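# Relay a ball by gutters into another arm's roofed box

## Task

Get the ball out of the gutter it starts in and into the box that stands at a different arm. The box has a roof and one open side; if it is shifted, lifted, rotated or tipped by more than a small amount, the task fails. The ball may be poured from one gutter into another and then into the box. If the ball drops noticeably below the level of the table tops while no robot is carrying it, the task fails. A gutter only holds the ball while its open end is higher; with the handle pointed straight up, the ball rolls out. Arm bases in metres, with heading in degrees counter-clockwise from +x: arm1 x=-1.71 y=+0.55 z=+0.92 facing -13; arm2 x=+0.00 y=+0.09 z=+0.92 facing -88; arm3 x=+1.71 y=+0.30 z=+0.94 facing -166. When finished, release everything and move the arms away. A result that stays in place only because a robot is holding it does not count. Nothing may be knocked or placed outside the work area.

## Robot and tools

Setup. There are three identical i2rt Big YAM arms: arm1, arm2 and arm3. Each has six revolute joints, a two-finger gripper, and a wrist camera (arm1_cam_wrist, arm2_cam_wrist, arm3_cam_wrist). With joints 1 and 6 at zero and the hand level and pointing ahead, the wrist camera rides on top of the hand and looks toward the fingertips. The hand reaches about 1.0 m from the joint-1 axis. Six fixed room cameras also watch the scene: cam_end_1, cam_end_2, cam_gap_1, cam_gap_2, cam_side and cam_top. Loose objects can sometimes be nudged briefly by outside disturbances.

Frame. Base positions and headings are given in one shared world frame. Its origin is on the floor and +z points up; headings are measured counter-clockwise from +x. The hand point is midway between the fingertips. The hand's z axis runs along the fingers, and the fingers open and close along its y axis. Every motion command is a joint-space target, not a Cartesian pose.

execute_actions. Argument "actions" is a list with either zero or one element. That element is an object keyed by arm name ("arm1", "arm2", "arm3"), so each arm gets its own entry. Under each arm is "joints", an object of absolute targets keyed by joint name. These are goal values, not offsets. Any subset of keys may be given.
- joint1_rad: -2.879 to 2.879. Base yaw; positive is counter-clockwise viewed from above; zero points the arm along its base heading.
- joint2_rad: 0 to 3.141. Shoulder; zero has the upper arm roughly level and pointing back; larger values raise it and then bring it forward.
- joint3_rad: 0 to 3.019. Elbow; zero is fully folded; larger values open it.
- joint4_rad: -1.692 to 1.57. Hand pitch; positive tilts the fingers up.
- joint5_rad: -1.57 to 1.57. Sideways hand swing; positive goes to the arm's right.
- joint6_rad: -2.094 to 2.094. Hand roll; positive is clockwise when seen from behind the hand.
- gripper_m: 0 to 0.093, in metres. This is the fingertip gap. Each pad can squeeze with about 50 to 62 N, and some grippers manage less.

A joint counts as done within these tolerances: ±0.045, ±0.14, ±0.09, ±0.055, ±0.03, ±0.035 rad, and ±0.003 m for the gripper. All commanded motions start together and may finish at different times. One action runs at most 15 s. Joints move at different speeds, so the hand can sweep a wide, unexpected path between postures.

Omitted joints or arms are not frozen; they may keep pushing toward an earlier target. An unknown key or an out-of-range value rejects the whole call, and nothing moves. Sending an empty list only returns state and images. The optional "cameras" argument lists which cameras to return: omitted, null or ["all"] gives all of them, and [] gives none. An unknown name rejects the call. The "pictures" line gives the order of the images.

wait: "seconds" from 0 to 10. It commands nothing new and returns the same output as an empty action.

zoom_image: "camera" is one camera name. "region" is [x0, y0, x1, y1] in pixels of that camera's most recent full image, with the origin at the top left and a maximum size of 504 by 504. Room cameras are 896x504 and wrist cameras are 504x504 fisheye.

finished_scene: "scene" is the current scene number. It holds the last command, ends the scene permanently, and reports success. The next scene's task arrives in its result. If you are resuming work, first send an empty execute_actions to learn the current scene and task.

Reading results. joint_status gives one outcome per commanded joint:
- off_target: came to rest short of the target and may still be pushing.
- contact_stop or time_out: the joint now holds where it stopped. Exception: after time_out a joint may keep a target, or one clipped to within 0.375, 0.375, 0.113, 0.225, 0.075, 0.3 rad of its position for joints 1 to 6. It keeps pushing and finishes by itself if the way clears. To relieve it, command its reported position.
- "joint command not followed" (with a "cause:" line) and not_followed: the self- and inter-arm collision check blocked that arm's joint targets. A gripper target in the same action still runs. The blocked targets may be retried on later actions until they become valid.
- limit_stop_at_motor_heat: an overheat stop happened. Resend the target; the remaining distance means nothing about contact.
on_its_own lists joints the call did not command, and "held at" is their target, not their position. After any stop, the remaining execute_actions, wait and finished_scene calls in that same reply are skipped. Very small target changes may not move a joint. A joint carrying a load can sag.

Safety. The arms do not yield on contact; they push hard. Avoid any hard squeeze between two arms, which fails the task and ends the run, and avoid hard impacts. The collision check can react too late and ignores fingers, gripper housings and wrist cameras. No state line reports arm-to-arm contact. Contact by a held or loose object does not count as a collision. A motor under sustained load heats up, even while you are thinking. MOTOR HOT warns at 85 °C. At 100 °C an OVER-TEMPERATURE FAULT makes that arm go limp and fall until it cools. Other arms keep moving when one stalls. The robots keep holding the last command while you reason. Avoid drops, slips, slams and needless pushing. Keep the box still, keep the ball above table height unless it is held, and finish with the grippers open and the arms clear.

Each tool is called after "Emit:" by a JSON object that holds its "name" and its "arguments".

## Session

Emit:
{"name": "execute_actions", "arguments": {"actions": []}}

Scene clock: 0.00 s.
arm1.joint_positions: joint1_rad=+0.158 joint2_rad=+0.544 joint3_rad=+1.627 joint4_rad=-1.250 joint5_rad=+0.272 joint6_rad=+0.303 gripper_m=+0.095
arm1.joint_status: not commanded
arm1.hand: x=-1.5794 y=+0.4899 z=+1.6008 quat_wxyz=(-0.651, -0.230, -0.723, +0.026) (m; scene frame)
arm2.joint_positions: joint1_rad=+0.716 joint2_rad=+0.556 joint3_rad=+1.320 joint4_rad=-1.554 joint5_rad=-0.243 joint6_rad=+0.649 gripper_m=+0.094
arm2.joint_status: not commanded
arm2.hand: x=+0.1512 y=-0.0157 z=+1.4024 quat_wxyz=(-0.389, -0.578, -0.713, -0.082) (m; scene frame)
arm3.joint_positions: joint1_rad=+0.085 joint2_rad=+0.433 joint3_rad=+1.489 joint4_rad=-1.486 joint5_rad=-0.020 joint6_rad=+0.102 gripper_m=+0.095
arm3.joint_status: not commanded
arm3.hand: x=+1.5995 y=+0.2581 z=+1.5203 quat_wxyz=(-0.121, -0.838, -0.098, +0.523) (m; scene frame)
pictures: arm1_cam_wrist, arm2_cam_wrist, arm3_cam_wrist, cam_end_1, cam_end_2, cam_gap_1, cam_gap_2, cam_side, cam_top
Images, in order (width x height): arm1_cam_wrist 504x504, arm2_cam_wrist 504x504, arm3_cam_wrist 504x504, cam_end_1 896x504, cam_end_2 896x504, cam_gap_1 896x504, cam_gap_2 896x504, cam_side 896x504, cam_top 896x504.

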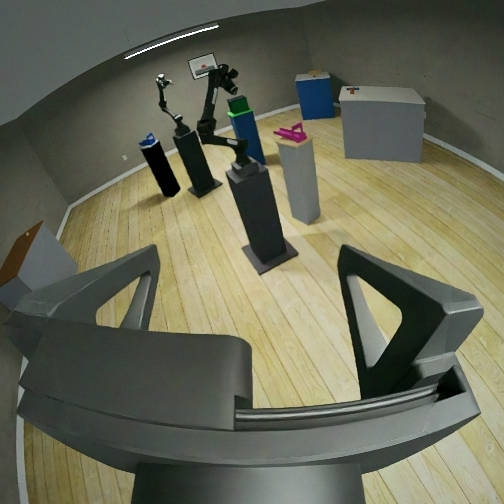

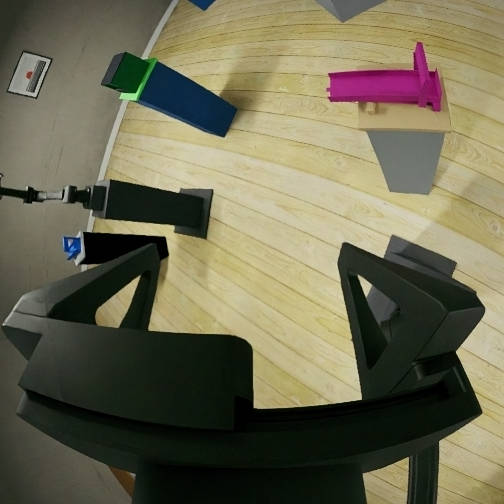

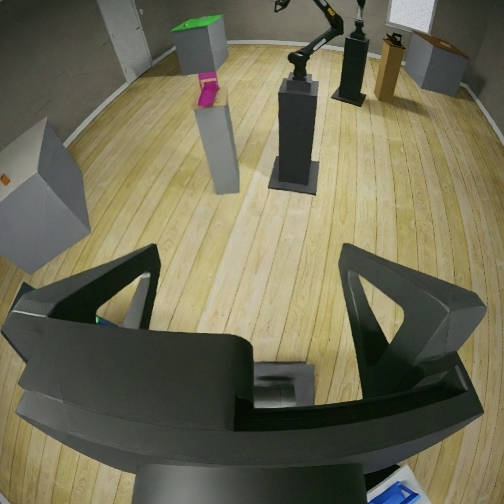

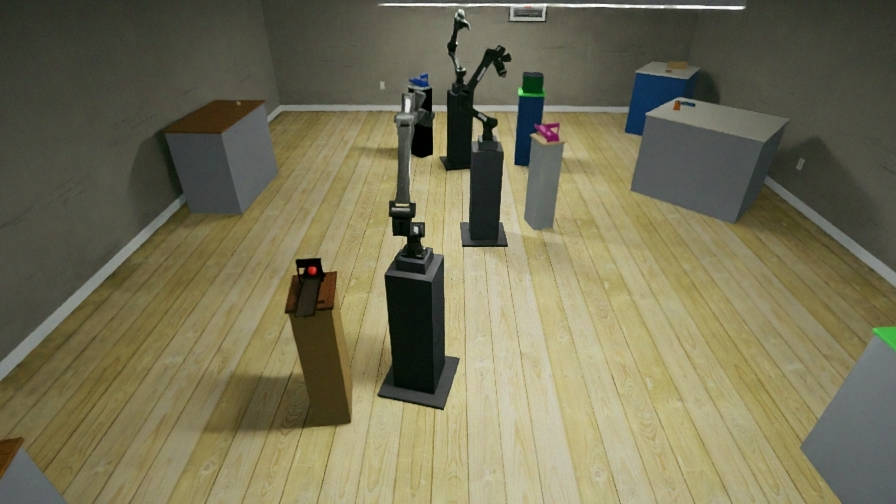

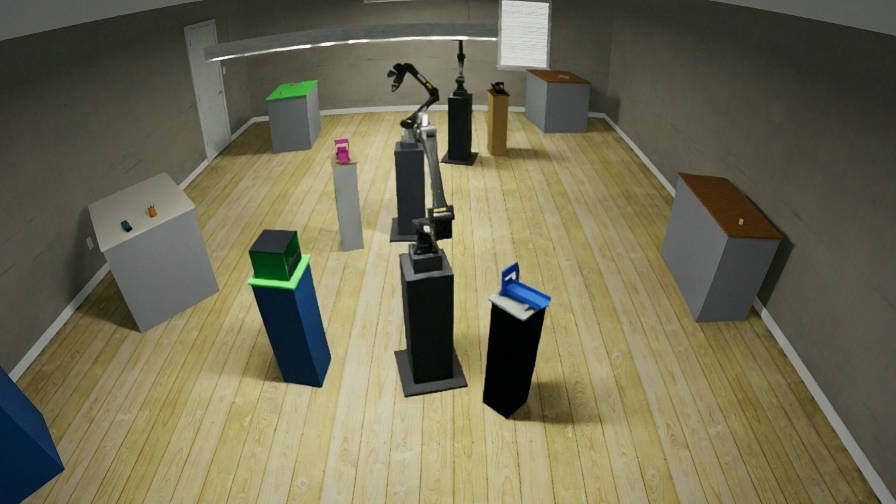

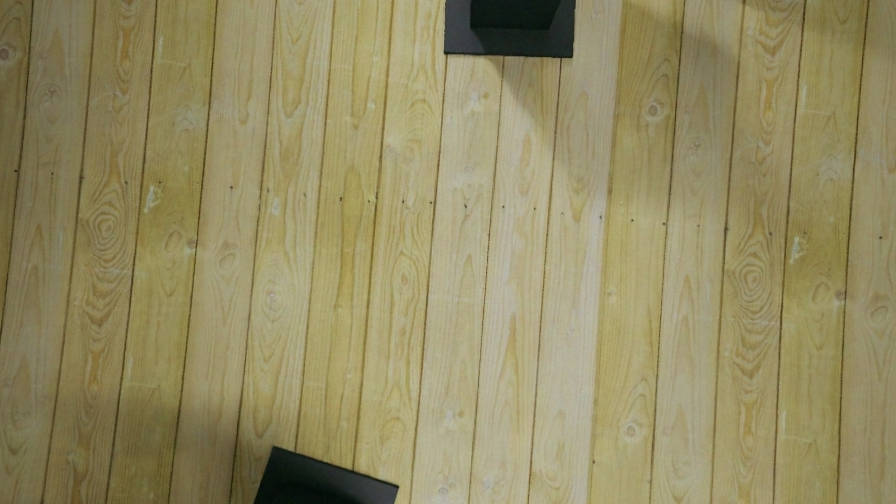

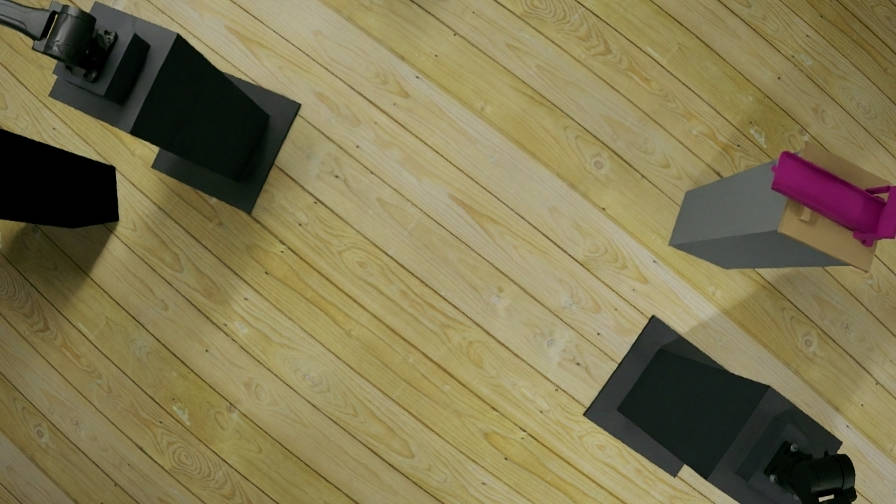

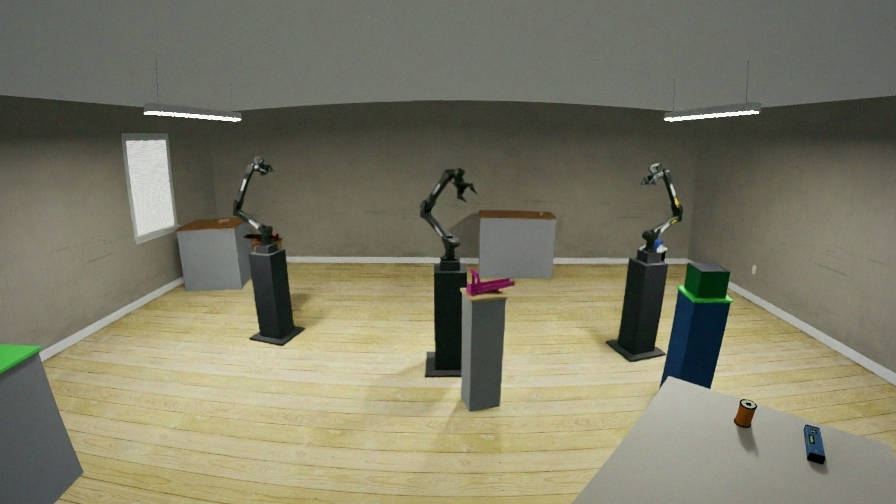

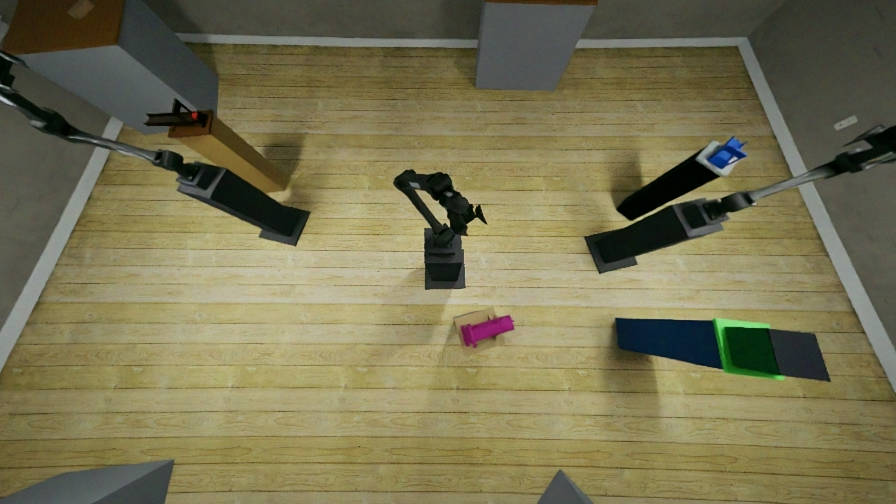

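Emit:
{"name": "zoom_image", "arguments": {"camera": "cam_top", "region": [130, 80, 250, 160]}}

Emit:
{"name": "zoom_image", "arguments": {"camera": "cam_top", "region": [430, 290, 550, 370]}}

Emit:
{"name": "zoom_image", "arguments": {"camera": "cam_top", "region": [670, 120, 790, 200]}}

Emit:
{"name": "zoom_image", "arguments": {"camera": "cam_top", "region": [700, 300, 850, 400]}}

Emit:
{"name": "zoom_image", "arguments": {"camera": "cam_end_1", "region": [260, 240, 380, 330]}}

Emit:
{"name": "zoom_image", "arguments": {"camera": "cam_end_2", "region": [460, 250, 580, 340]}}

Emit:
{"name": "zoom_image", "arguments": {"camera": "cam_end_2", "region": [230, 215, 350, 305]}}

Region (130, 80, 250, 160) of cam_top's 896x504 image, scaled by 4.200, with more detail than that image has.

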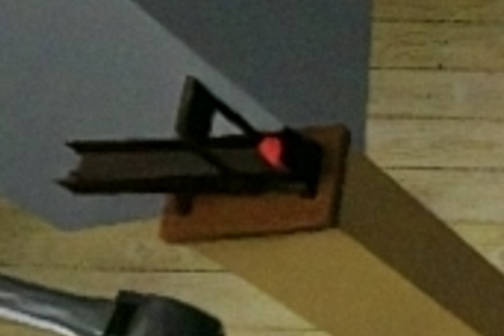

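Region (430, 290, 550, 370) of cam_top's 896x504 image, scaled by 4.200, with more detail than that image has.

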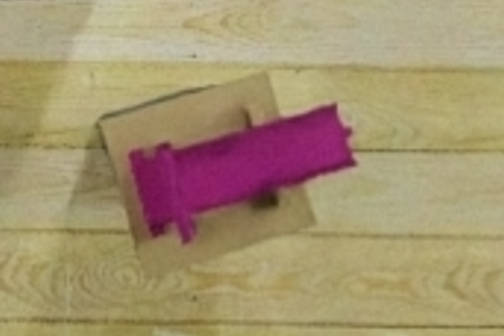

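Region (670, 120, 790, 200) of cam_top's 896x504 image, scaled by 4.200, with more detail than that image has.

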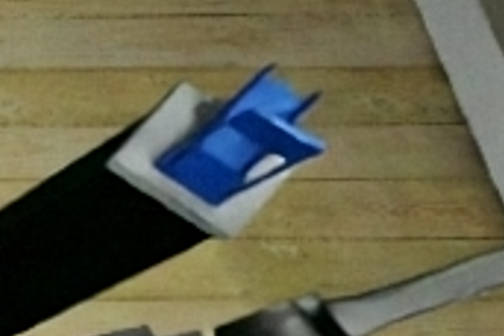

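Region (700, 300, 850, 400) of cam_top's 896x504 image, scaled by 3.360, with more detail than that image has.

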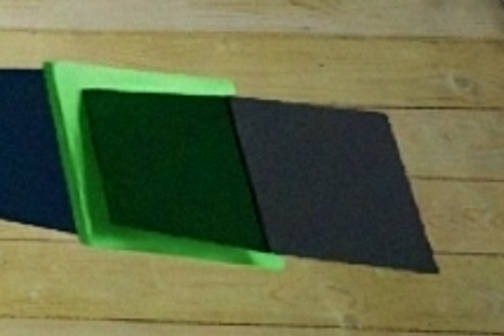

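Region (260, 240, 380, 330) of cam_end_1's 896x504 image, scaled by 4.200, with more detail than that image has; it fills the top 378 rows of this view, and the rest is white.

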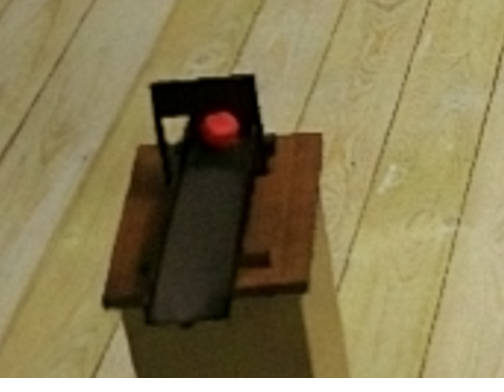

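Region (460, 250, 580, 340) of cam_end_2's 896x504 image, scaled by 4.200, with more detail than that image has; it fills the top 378 rows of this view, and the rest is white.

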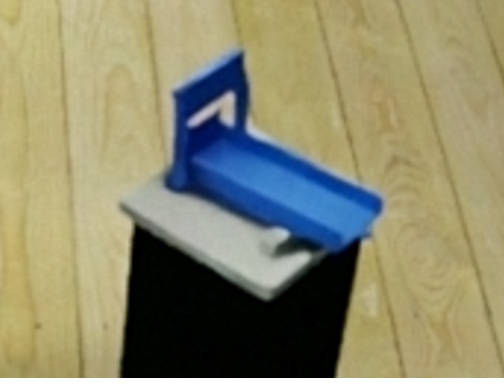

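Region (230, 215, 350, 305) of cam_end_2's 896x504 image, scaled by 4.200, with more detail than that image has; it fills the top 378 rows of this view, and the rest is white.

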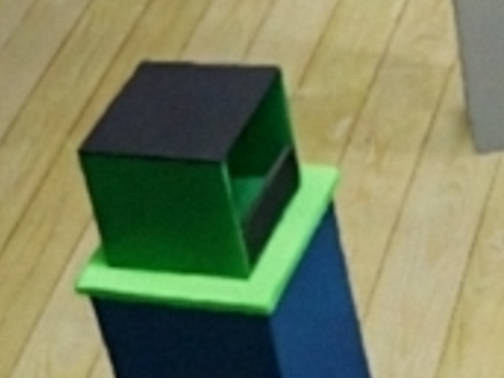

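Emit:
{"name": "execute_actions", "arguments": {"actions": [{"arm1":{"joints":{"joint1_rad":2.033,"joint2_rad":1.705,"joint3_rad":1.5,"joint4_rad":-1.3,"joint5_rad":-0.23,"joint6_rad":0.1,"gripper_m":0.07}},"arm2":{"joints":{"joint1_rad":0.175,"joint2_rad":1.815,"joint3_rad":1.68,"joint4_rad":-1.37,"joint5_rad":-0.22,"joint6_rad":-0.04,"gripper_m":0.07}},"arm3":{"joints":{"joint1_rad":-2.22,"joint2_rad":1.33,"joint3_rad":1.04,"joint4_rad":-1.035,"joint5_rad":0.045,"joint6_rad":-1.35,"gripper_m":0.07}}}]}}

Scene clock: 3.00 s.
arm1.joint_positions: joint1_rad=+2.038 joint2_rad=+1.710 joint3_rad=+1.508 joint4_rad=-1.286 joint5_rad=-0.231 joint6_rad=+0.112 gripper_m=+0.070
arm1.joint_status: all done
arm1.hand: x=-1.8791 y=+1.0627 z=+1.0970 quat_wxyz=(+0.064, +0.747, -0.654, -0.097) (m; scene frame)
arm2.joint_positions: joint1_rad=+0.176 joint2_rad=+1.828 joint3_rad=+1.666 joint4_rad=-1.371 joint5_rad=-0.222 joint6_rad=-0.032 gripper_m=+0.070
arm2.joint_status: all done
arm2.hand: x=+0.1587 y=-0.4611 z=+1.0994 quat_wxyz=(-0.089, -0.607, -0.786, -0.074) (m; scene frame)
arm3.joint_positions: joint1_rad=-2.222 joint2_rad=+1.326 joint3_rad=+1.039 joint4_rad=-1.039 joint5_rad=+0.043 joint6_rad=-1.343 gripper_m=+0.070
arm3.joint_status: all done
arm3.hand: x=+1.8903 y=+0.6825 z=+1.1103 quat_wxyz=(+0.122, -0.941, +0.315, -0.036) (m; scene frame)
pictures: arm1_cam_wrist, arm2_cam_wrist, arm3_cam_wrist, cam_end_1, cam_end_2, cam_gap_1, cam_gap_2, cam_side, cam_top
Images, in order (width x height): arm1_cam_wrist 504x504, arm2_cam_wrist 504x504, arm3_cam_wrist 504x504, cam_end_1 896x504, cam_end_2 896x504, cam_gap_1 896x504, cam_gap_2 896x504, cam_side 896x504, cam_top 896x504.

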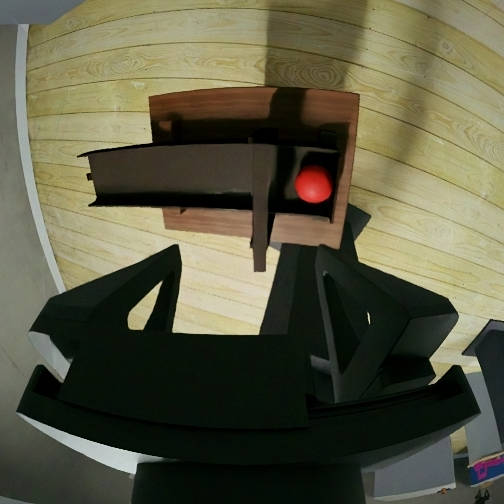

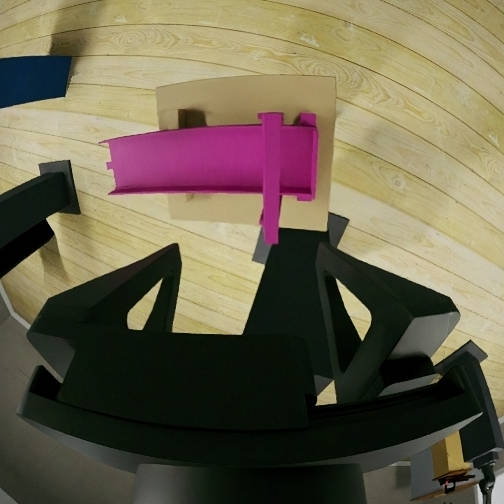

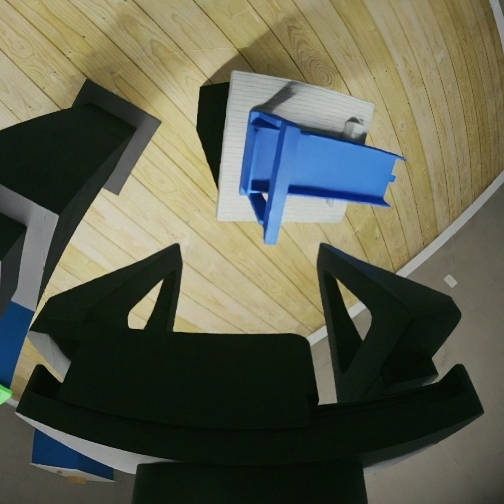

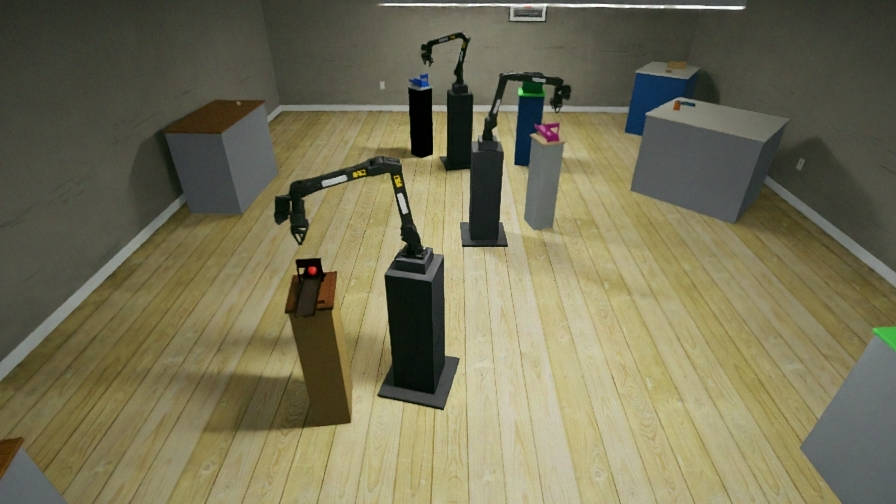

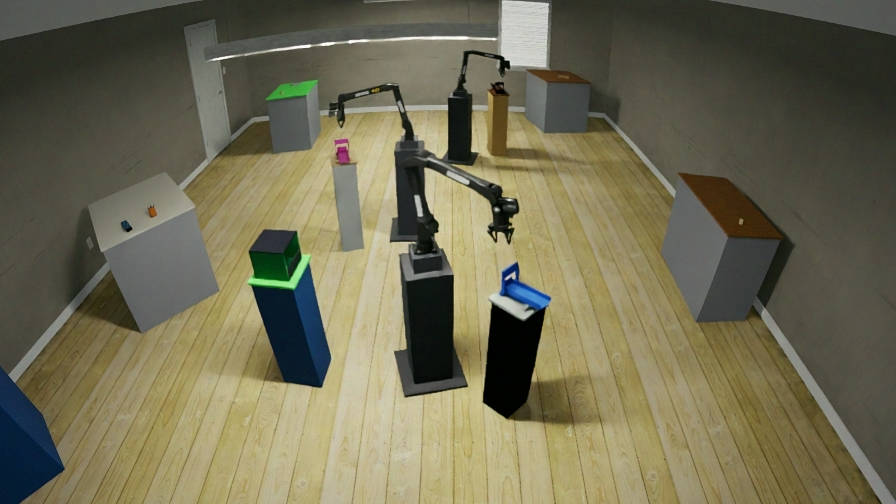

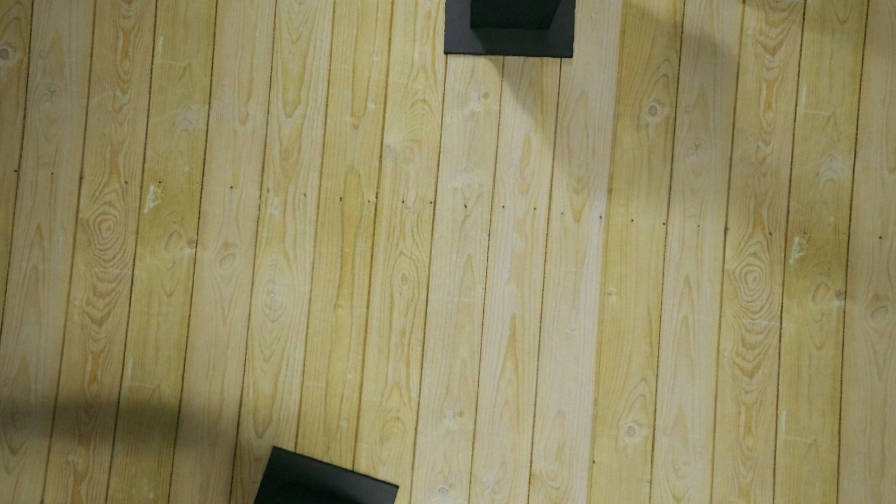

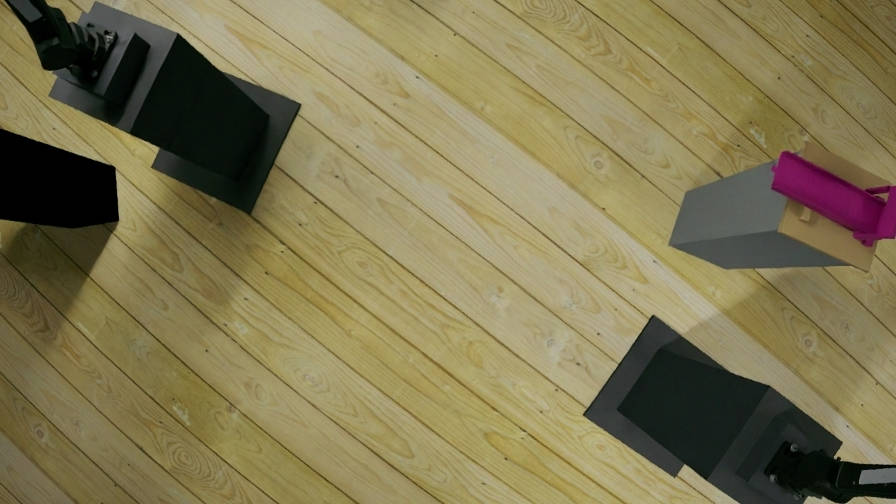

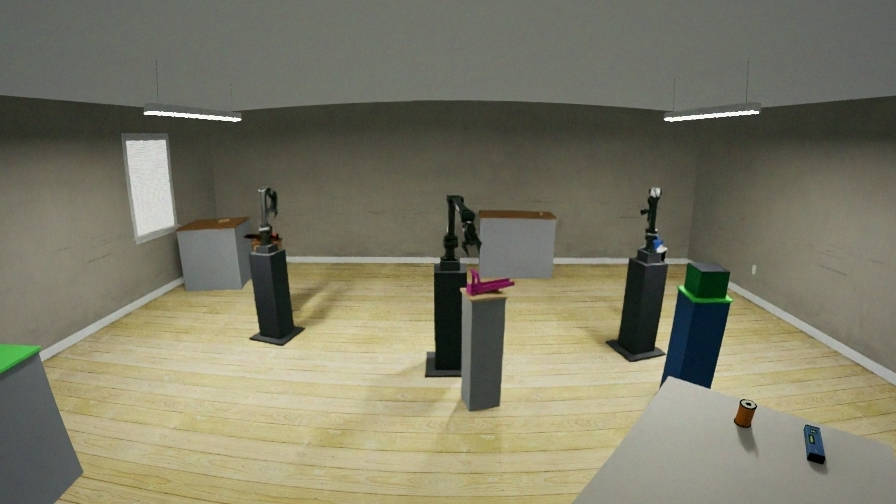

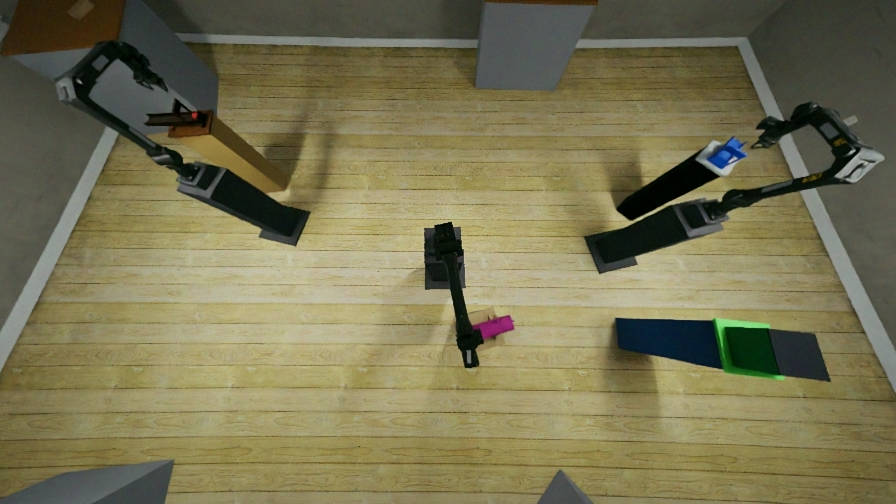

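Emit:
{"name": "zoom_image", "arguments": {"camera": "arm1_cam_wrist", "region": [200, 110, 368, 278]}}

Emit:
{"name": "zoom_image", "arguments": {"camera": "arm2_cam_wrist", "region": [200, 90, 368, 258]}}

Emit:
{"name": "zoom_image", "arguments": {"camera": "arm3_cam_wrist", "region": [200, 90, 368, 258]}}

Region (200, 110, 368, 278) of arm1_cam_wrist's 504x504 image, scaled by 3.000, with more detail than that image has.

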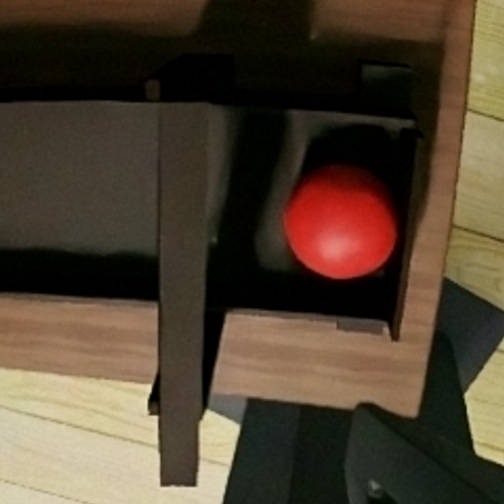

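Region (200, 90, 368, 258) of arm2_cam_wrist's 504x504 image, scaled by 3.000, with more detail than that image has.

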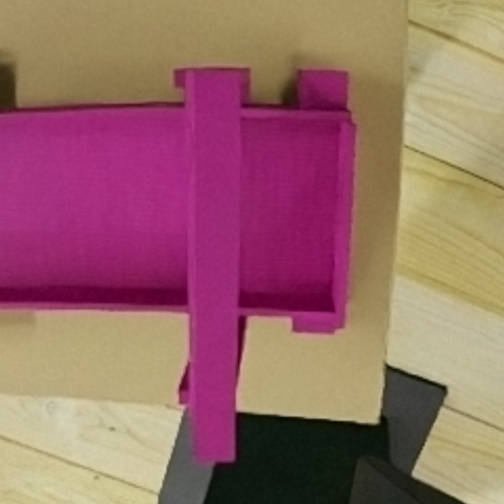

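Region (200, 90, 368, 258) of arm3_cam_wrist's 504x504 image, scaled by 3.000, with more detail than that image has.

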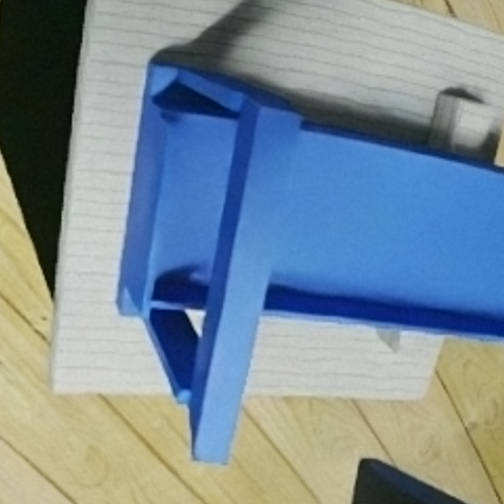

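Emit:
{"name": "execute_actions", "arguments": {"actions": [{"arm1":{"joints":{"joint1_rad":2.09,"joint2_rad":1.787,"joint3_rad":1.29,"joint4_rad":-1.018,"joint5_rad":-0.235,"joint6_rad":0.165,"gripper_m":0.085}},"arm2":{"joints":{"joint1_rad":0.205,"joint2_rad":1.945,"joint3_rad":1.485,"joint4_rad":-1.095,"joint6_rad":-0.055,"gripper_m":0.085}},"arm3":{"joints":{"joint1_rad":-2.29,"joint2_rad":1.665,"joint3_rad":0.995,"joint4_rad":-0.69,"joint5_rad":0.07,"joint6_rad":-1.26,"gripper_m":0.09}}}], "cameras": ["arm1_cam_wrist","arm2_cam_wrist","arm3_cam_wrist","cam_end_1","cam_end_2","cam_side"]}}

Scene clock: 5.33 s.
arm1.joint_positions: joint1_rad=+2.090 joint2_rad=+1.789 joint3_rad=+1.289 joint4_rad=-1.033 joint5_rad=-0.233 joint6_rad=+0.151 gripper_m=+0.085
arm1.joint_status: all done
arm1.hand: x=-1.8983 y=+1.0336 z=+0.9793 quat_wxyz=(+0.082, +0.750, -0.652, -0.076) (m; scene frame)
arm2.joint_positions: joint1_rad=+0.199 joint2_rad=+1.962 joint3_rad=+1.476 joint4_rad=-1.105 joint5_rad=-0.222 joint6_rad=-0.047 gripper_m=+0.085
arm2.joint_status: all done
arm2.hand: x=+0.1700 y=-0.4500 z=+0.9573 quat_wxyz=(-0.066, -0.595, -0.795, -0.093) (m; scene frame)
arm3.joint_positions: joint1_rad=-2.293 joint2_rad=+1.676 joint3_rad=+0.998 joint4_rad=-0.700 joint5_rad=+0.067 joint6_rad=-1.267 gripper_m=+0.090
arm3.joint_status: all done
arm3.hand: x=+1.9456 y=+0.7136 z=+0.9625 quat_wxyz=(+0.096, -0.917, +0.384, -0.045) (m; scene frame)
pictures: arm1_cam_wrist, arm2_cam_wrist, arm3_cam_wrist, cam_end_1, cam_end_2, cam_side
Images, in order (width x height): arm1_cam_wrist 504x504, arm2_cam_wrist 504x504, arm3_cam_wrist 504x504, cam_end_1 896x504, cam_end_2 896x504, cam_side 896x504.

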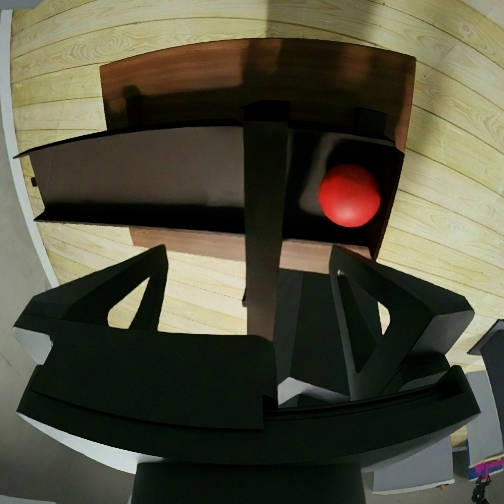

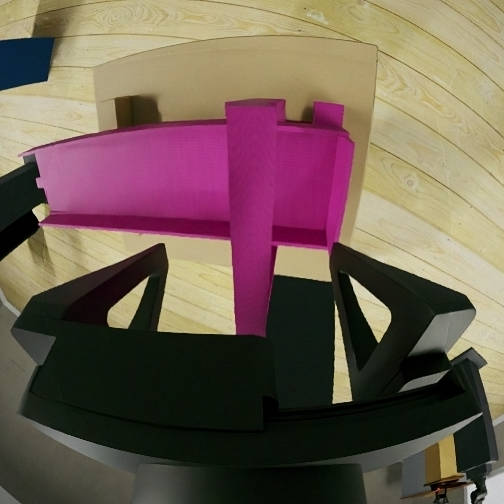

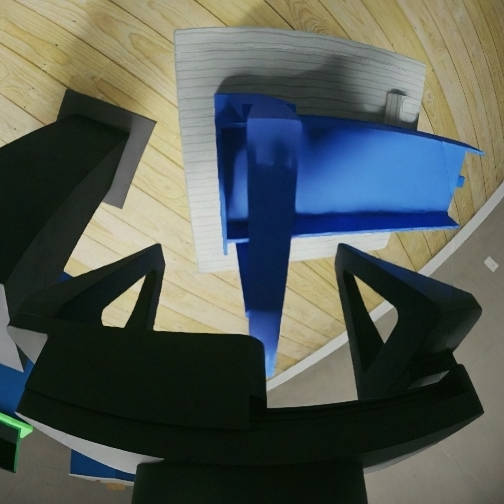

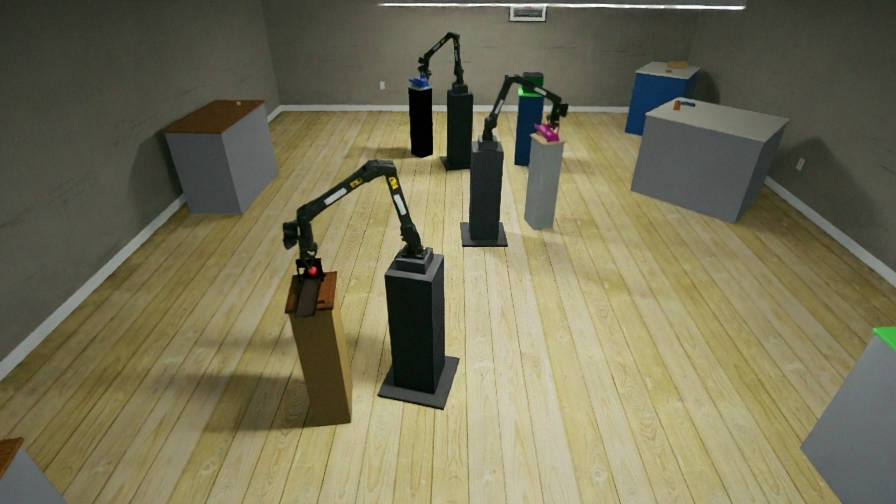

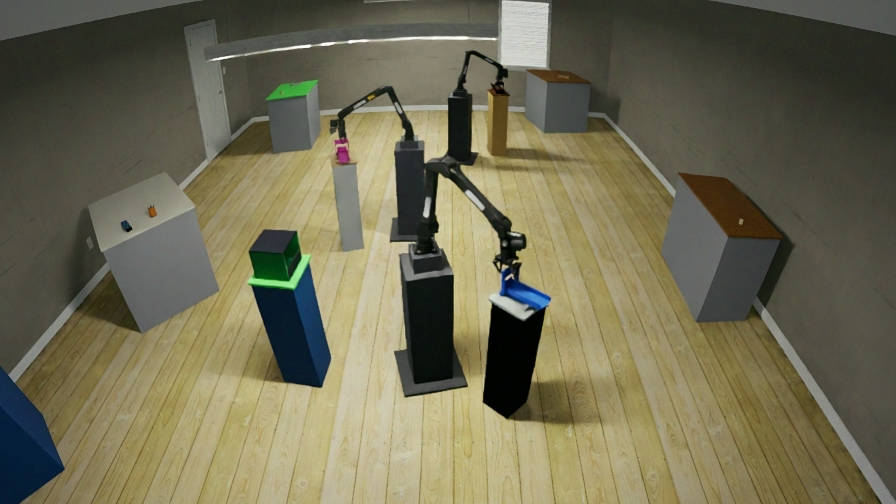

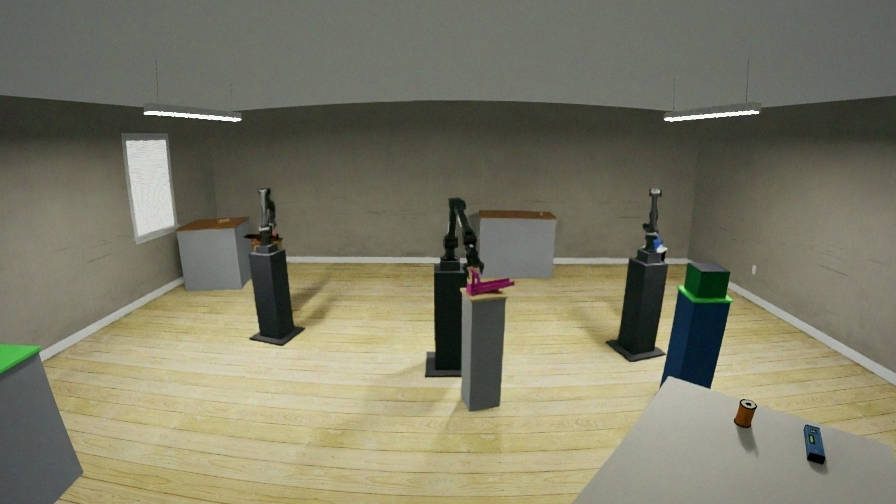

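Emit:
{"name": "execute_actions", "arguments": {"actions": [{"arm1":{"joints":{"joint1_rad":2.072,"gripper_m":0}},"arm2":{"joints":{"gripper_m":0}},"arm3":{"joints":{"joint4_rad":-0.665,"gripper_m":0}}}], "cameras": ["arm1_cam_wrist","arm2_cam_wrist","arm3_cam_wrist"]}}

Scene clock: 6.37 s.
arm1.joint_positions: joint1_rad=+2.081 joint2_rad=+1.789 joint3_rad=+1.289 joint4_rad=-1.032 joint5_rad=-0.233 joint6_rad=+0.154 gripper_m=+0.011
arm1.joint_status: gripper_m off_target (ended at +0.011, target +0.000); the others done
arm1.hand: x=-1.8940 y=+1.0355 z=+0.9793 quat_wxyz=(+0.081, +0.746, -0.656, -0.076) (m; scene frame)
arm2.joint_positions: joint1_rad=+0.199 joint2_rad=+1.962 joint3_rad=+1.476 joint4_rad=-1.105 joint5_rad=-0.221 joint6_rad=-0.048 gripper_m=+0.011
arm2.joint_status: gripper_m off_target (ended at +0.011, target +0.000)
arm2.hand: x=+0.1698 y=-0.4500 z=+0.9572 quat_wxyz=(-0.066, -0.595, -0.796, -0.092) (m; scene frame)
arm3.joint_positions: joint1_rad=-2.293 joint2_rad=+1.675 joint3_rad=+0.998 joint4_rad=-0.673 joint5_rad=+0.068 joint6_rad=-1.266 gripper_m=+0.012
arm3.joint_status: gripper_m off_target (ended at +0.012, target +0.000); the others done
arm3.hand: x=+1.9488 y=+0.7195 z=+0.9646 quat_wxyz=(+0.110, -0.915, +0.385, -0.046) (m; scene frame)
pictures: arm1_cam_wrist, arm2_cam_wrist, arm3_cam_wrist
Images, in order (width x height): arm1_cam_wrist 504x504, arm2_cam_wrist 504x504, arm3_cam_wrist 504x504.

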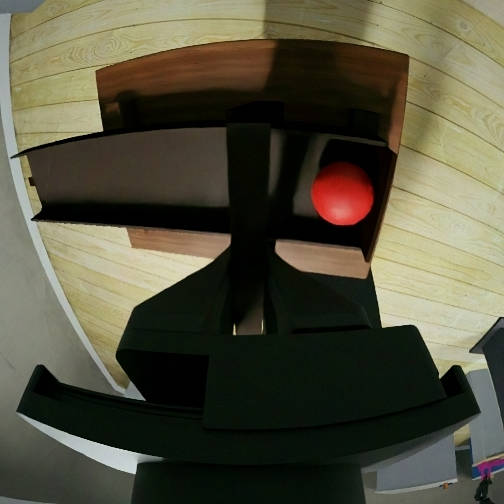

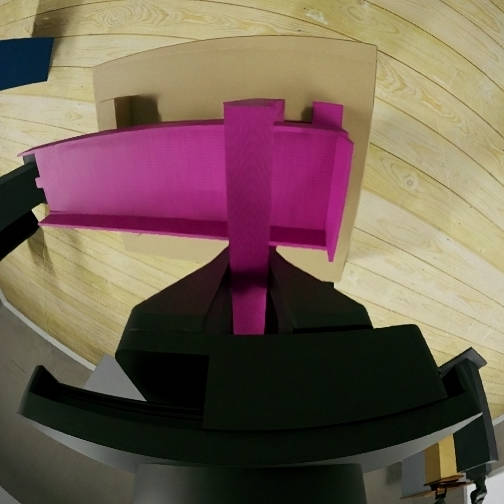

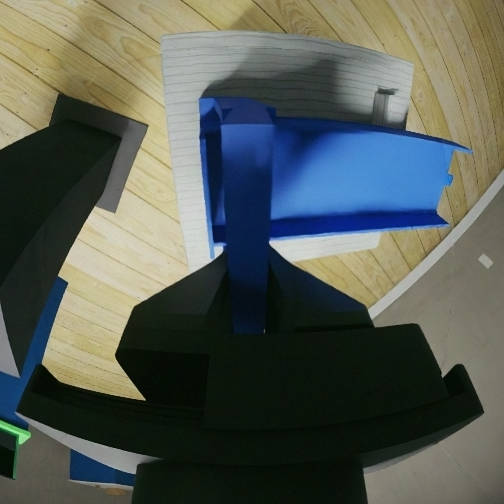

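Emit:
{"name": "execute_actions", "arguments": {"actions": [{"arm1":{"joints":{"joint2_rad":1.47,"joint5_rad":-0.3}},"arm2":{"joints":{"joint2_rad":1.7,"joint3_rad":1.53}},"arm3":{"joints":{"joint2_rad":1.38,"joint3_rad":1.05}}}], "cameras": ["arm1_cam_wrist","arm2_cam_wrist","arm3_cam_wrist","cam_side"]}}

Scene clock: 7.87 s.
arm1.joint_positions: joint1_rad=+2.080 joint2_rad=+1.474 joint3_rad=+1.282 joint4_rad=-1.032 joint5_rad=-0.295 joint6_rad=+0.154 gripper_m=+0.011
arm1.joint_status: all done
arm1.hand: x=-1.9039 y=+1.0262 z=+1.1344 quat_wxyz=(+0.024, +0.748, -0.626, -0.219) (m; scene frame)
arm2.joint_positions: joint1_rad=+0.199 joint2_rad=+1.695 joint3_rad=+1.489 joint4_rad=-1.104 joint5_rad=-0.218 joint6_rad=-0.049 gripper_m=+0.011
arm2.joint_status: all done
arm2.hand: x=+0.1709 y=-0.4600 z=+1.1088 quat_wxyz=(-0.172, -0.578, -0.798, -0.002) (m; scene frame)
arm3.joint_positions: joint1_rad=-2.293 joint2_rad=+1.380 joint3_rad=+0.998 joint4_rad=-0.673 joint5_rad=+0.068 joint6_rad=-1.266 gripper_m=+0.012
arm3.joint_status: all done
arm3.hand: x=+1.9533 y=+0.7297 z=+1.1023 quat_wxyz=(+0.253, -0.888, +0.378, -0.058) (m; scene frame)
pictures: arm1_cam_wrist, arm2_cam_wrist, arm3_cam_wrist, cam_side
Images, in order (width x height): arm1_cam_wrist 504x504, arm2_cam_wrist 504x504, arm3_cam_wrist 504x504, cam_side 896x504.

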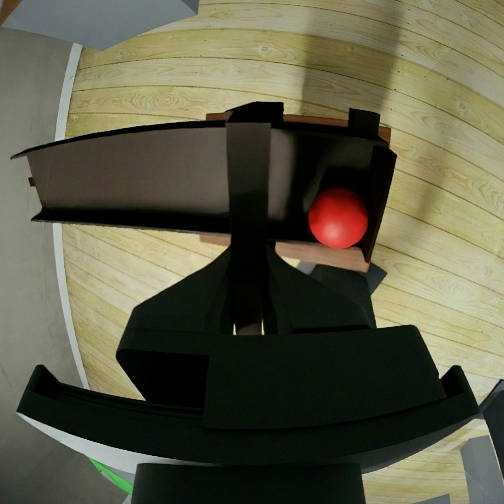

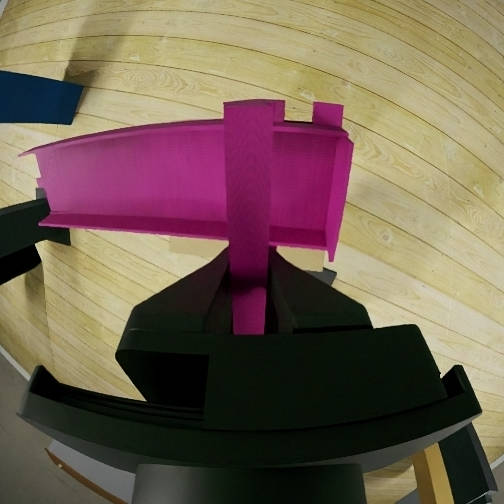

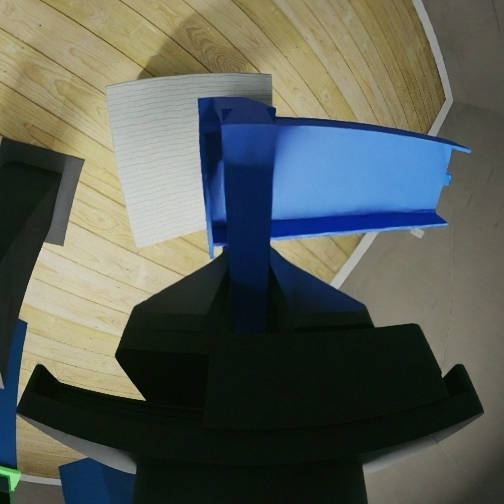

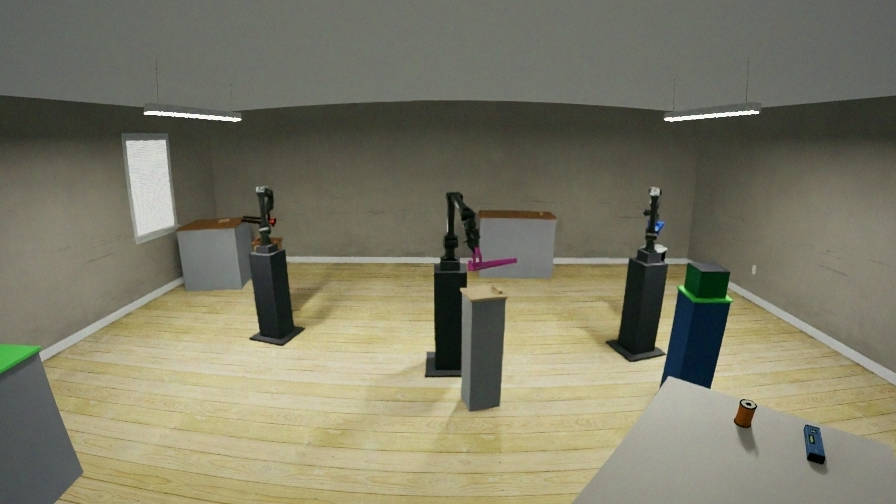

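Emit:
{"name": "execute_actions", "arguments": {"actions": [{"arm1":{"joints":{"joint3_rad":1.58,"joint6_rad":1.58}},"arm2":{"joints":{"joint1_rad":-1.0,"joint3_rad":1.77,"joint4_rad":-0.9,"joint5_rad":0,"joint6_rad":1.58}},"arm3":{"joints":{"joint1_rad":-0.9,"joint2_rad":1.09,"joint3_rad":0.8,"joint4_rad":-1.02,"joint5_rad":0,"joint6_rad":-1.58}}}], "cameras": ["arm1_cam_wrist","cam_side"]}}

Scene clock: 10.60 s.
arm1.joint_positions: joint1_rad=+2.080 joint2_rad=+1.468 joint3_rad=+1.529 joint4_rad=-1.032 joint5_rad=-0.295 joint6_rad=+1.569 gripper_m=+0.011
arm1.joint_status: all done
arm1.hand: x=-1.9212 y=+1.0808 z=+1.2582 quat_wxyz=(+0.173, +0.176, -0.930, -0.272) (m; scene frame)
arm2.joint_positions: joint1_rad=-1.009 joint2_rad=+1.721 joint3_rad=+1.728 joint4_rad=-0.903 joint5_rad=+0.003 joint6_rad=+1.573 gripper_m=+0.011
arm2.joint_status: all done
arm2.hand: x=-0.5635 y=-0.2985 z=+1.2229 quat_wxyz=(-0.292, -0.835, +0.441, +0.152) (m; scene frame)
arm3.joint_positions: joint1_rad=-0.901 joint2_rad=+1.095 joint3_rad=+0.805 joint4_rad=-1.016 joint5_rad=+0.001 joint6_rad=-1.575 gripper_m=+0.012
arm3.joint_status: all done
arm3.hand: x=+1.4467 y=+0.5083 z=+1.0907 quat_wxyz=(+0.118, -0.890, -0.437, +0.054) (m; scene frame)
pictures: arm1_cam_wrist, cam_side
Images, in order (width x height): arm1_cam_wrist 504x504, cam_side 896x504.

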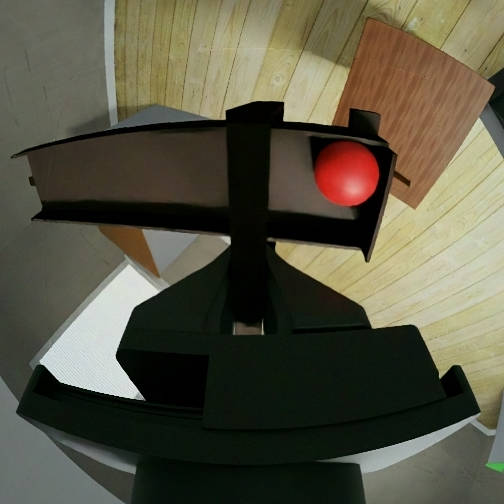

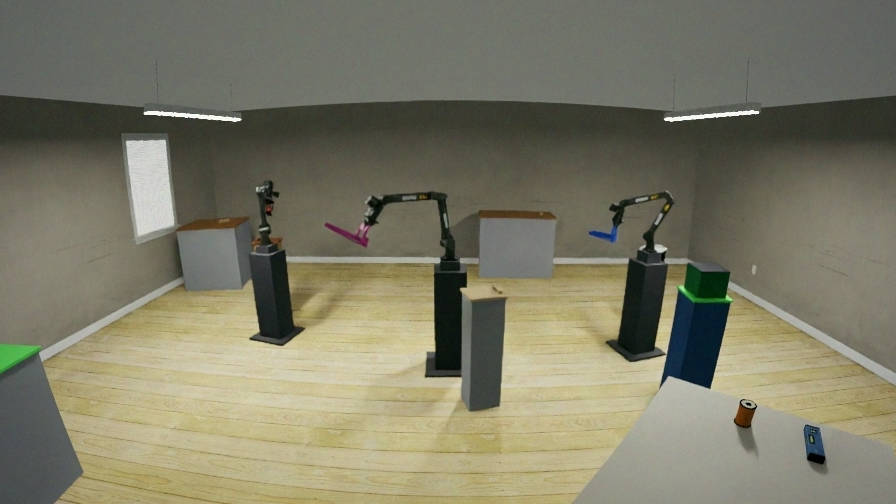

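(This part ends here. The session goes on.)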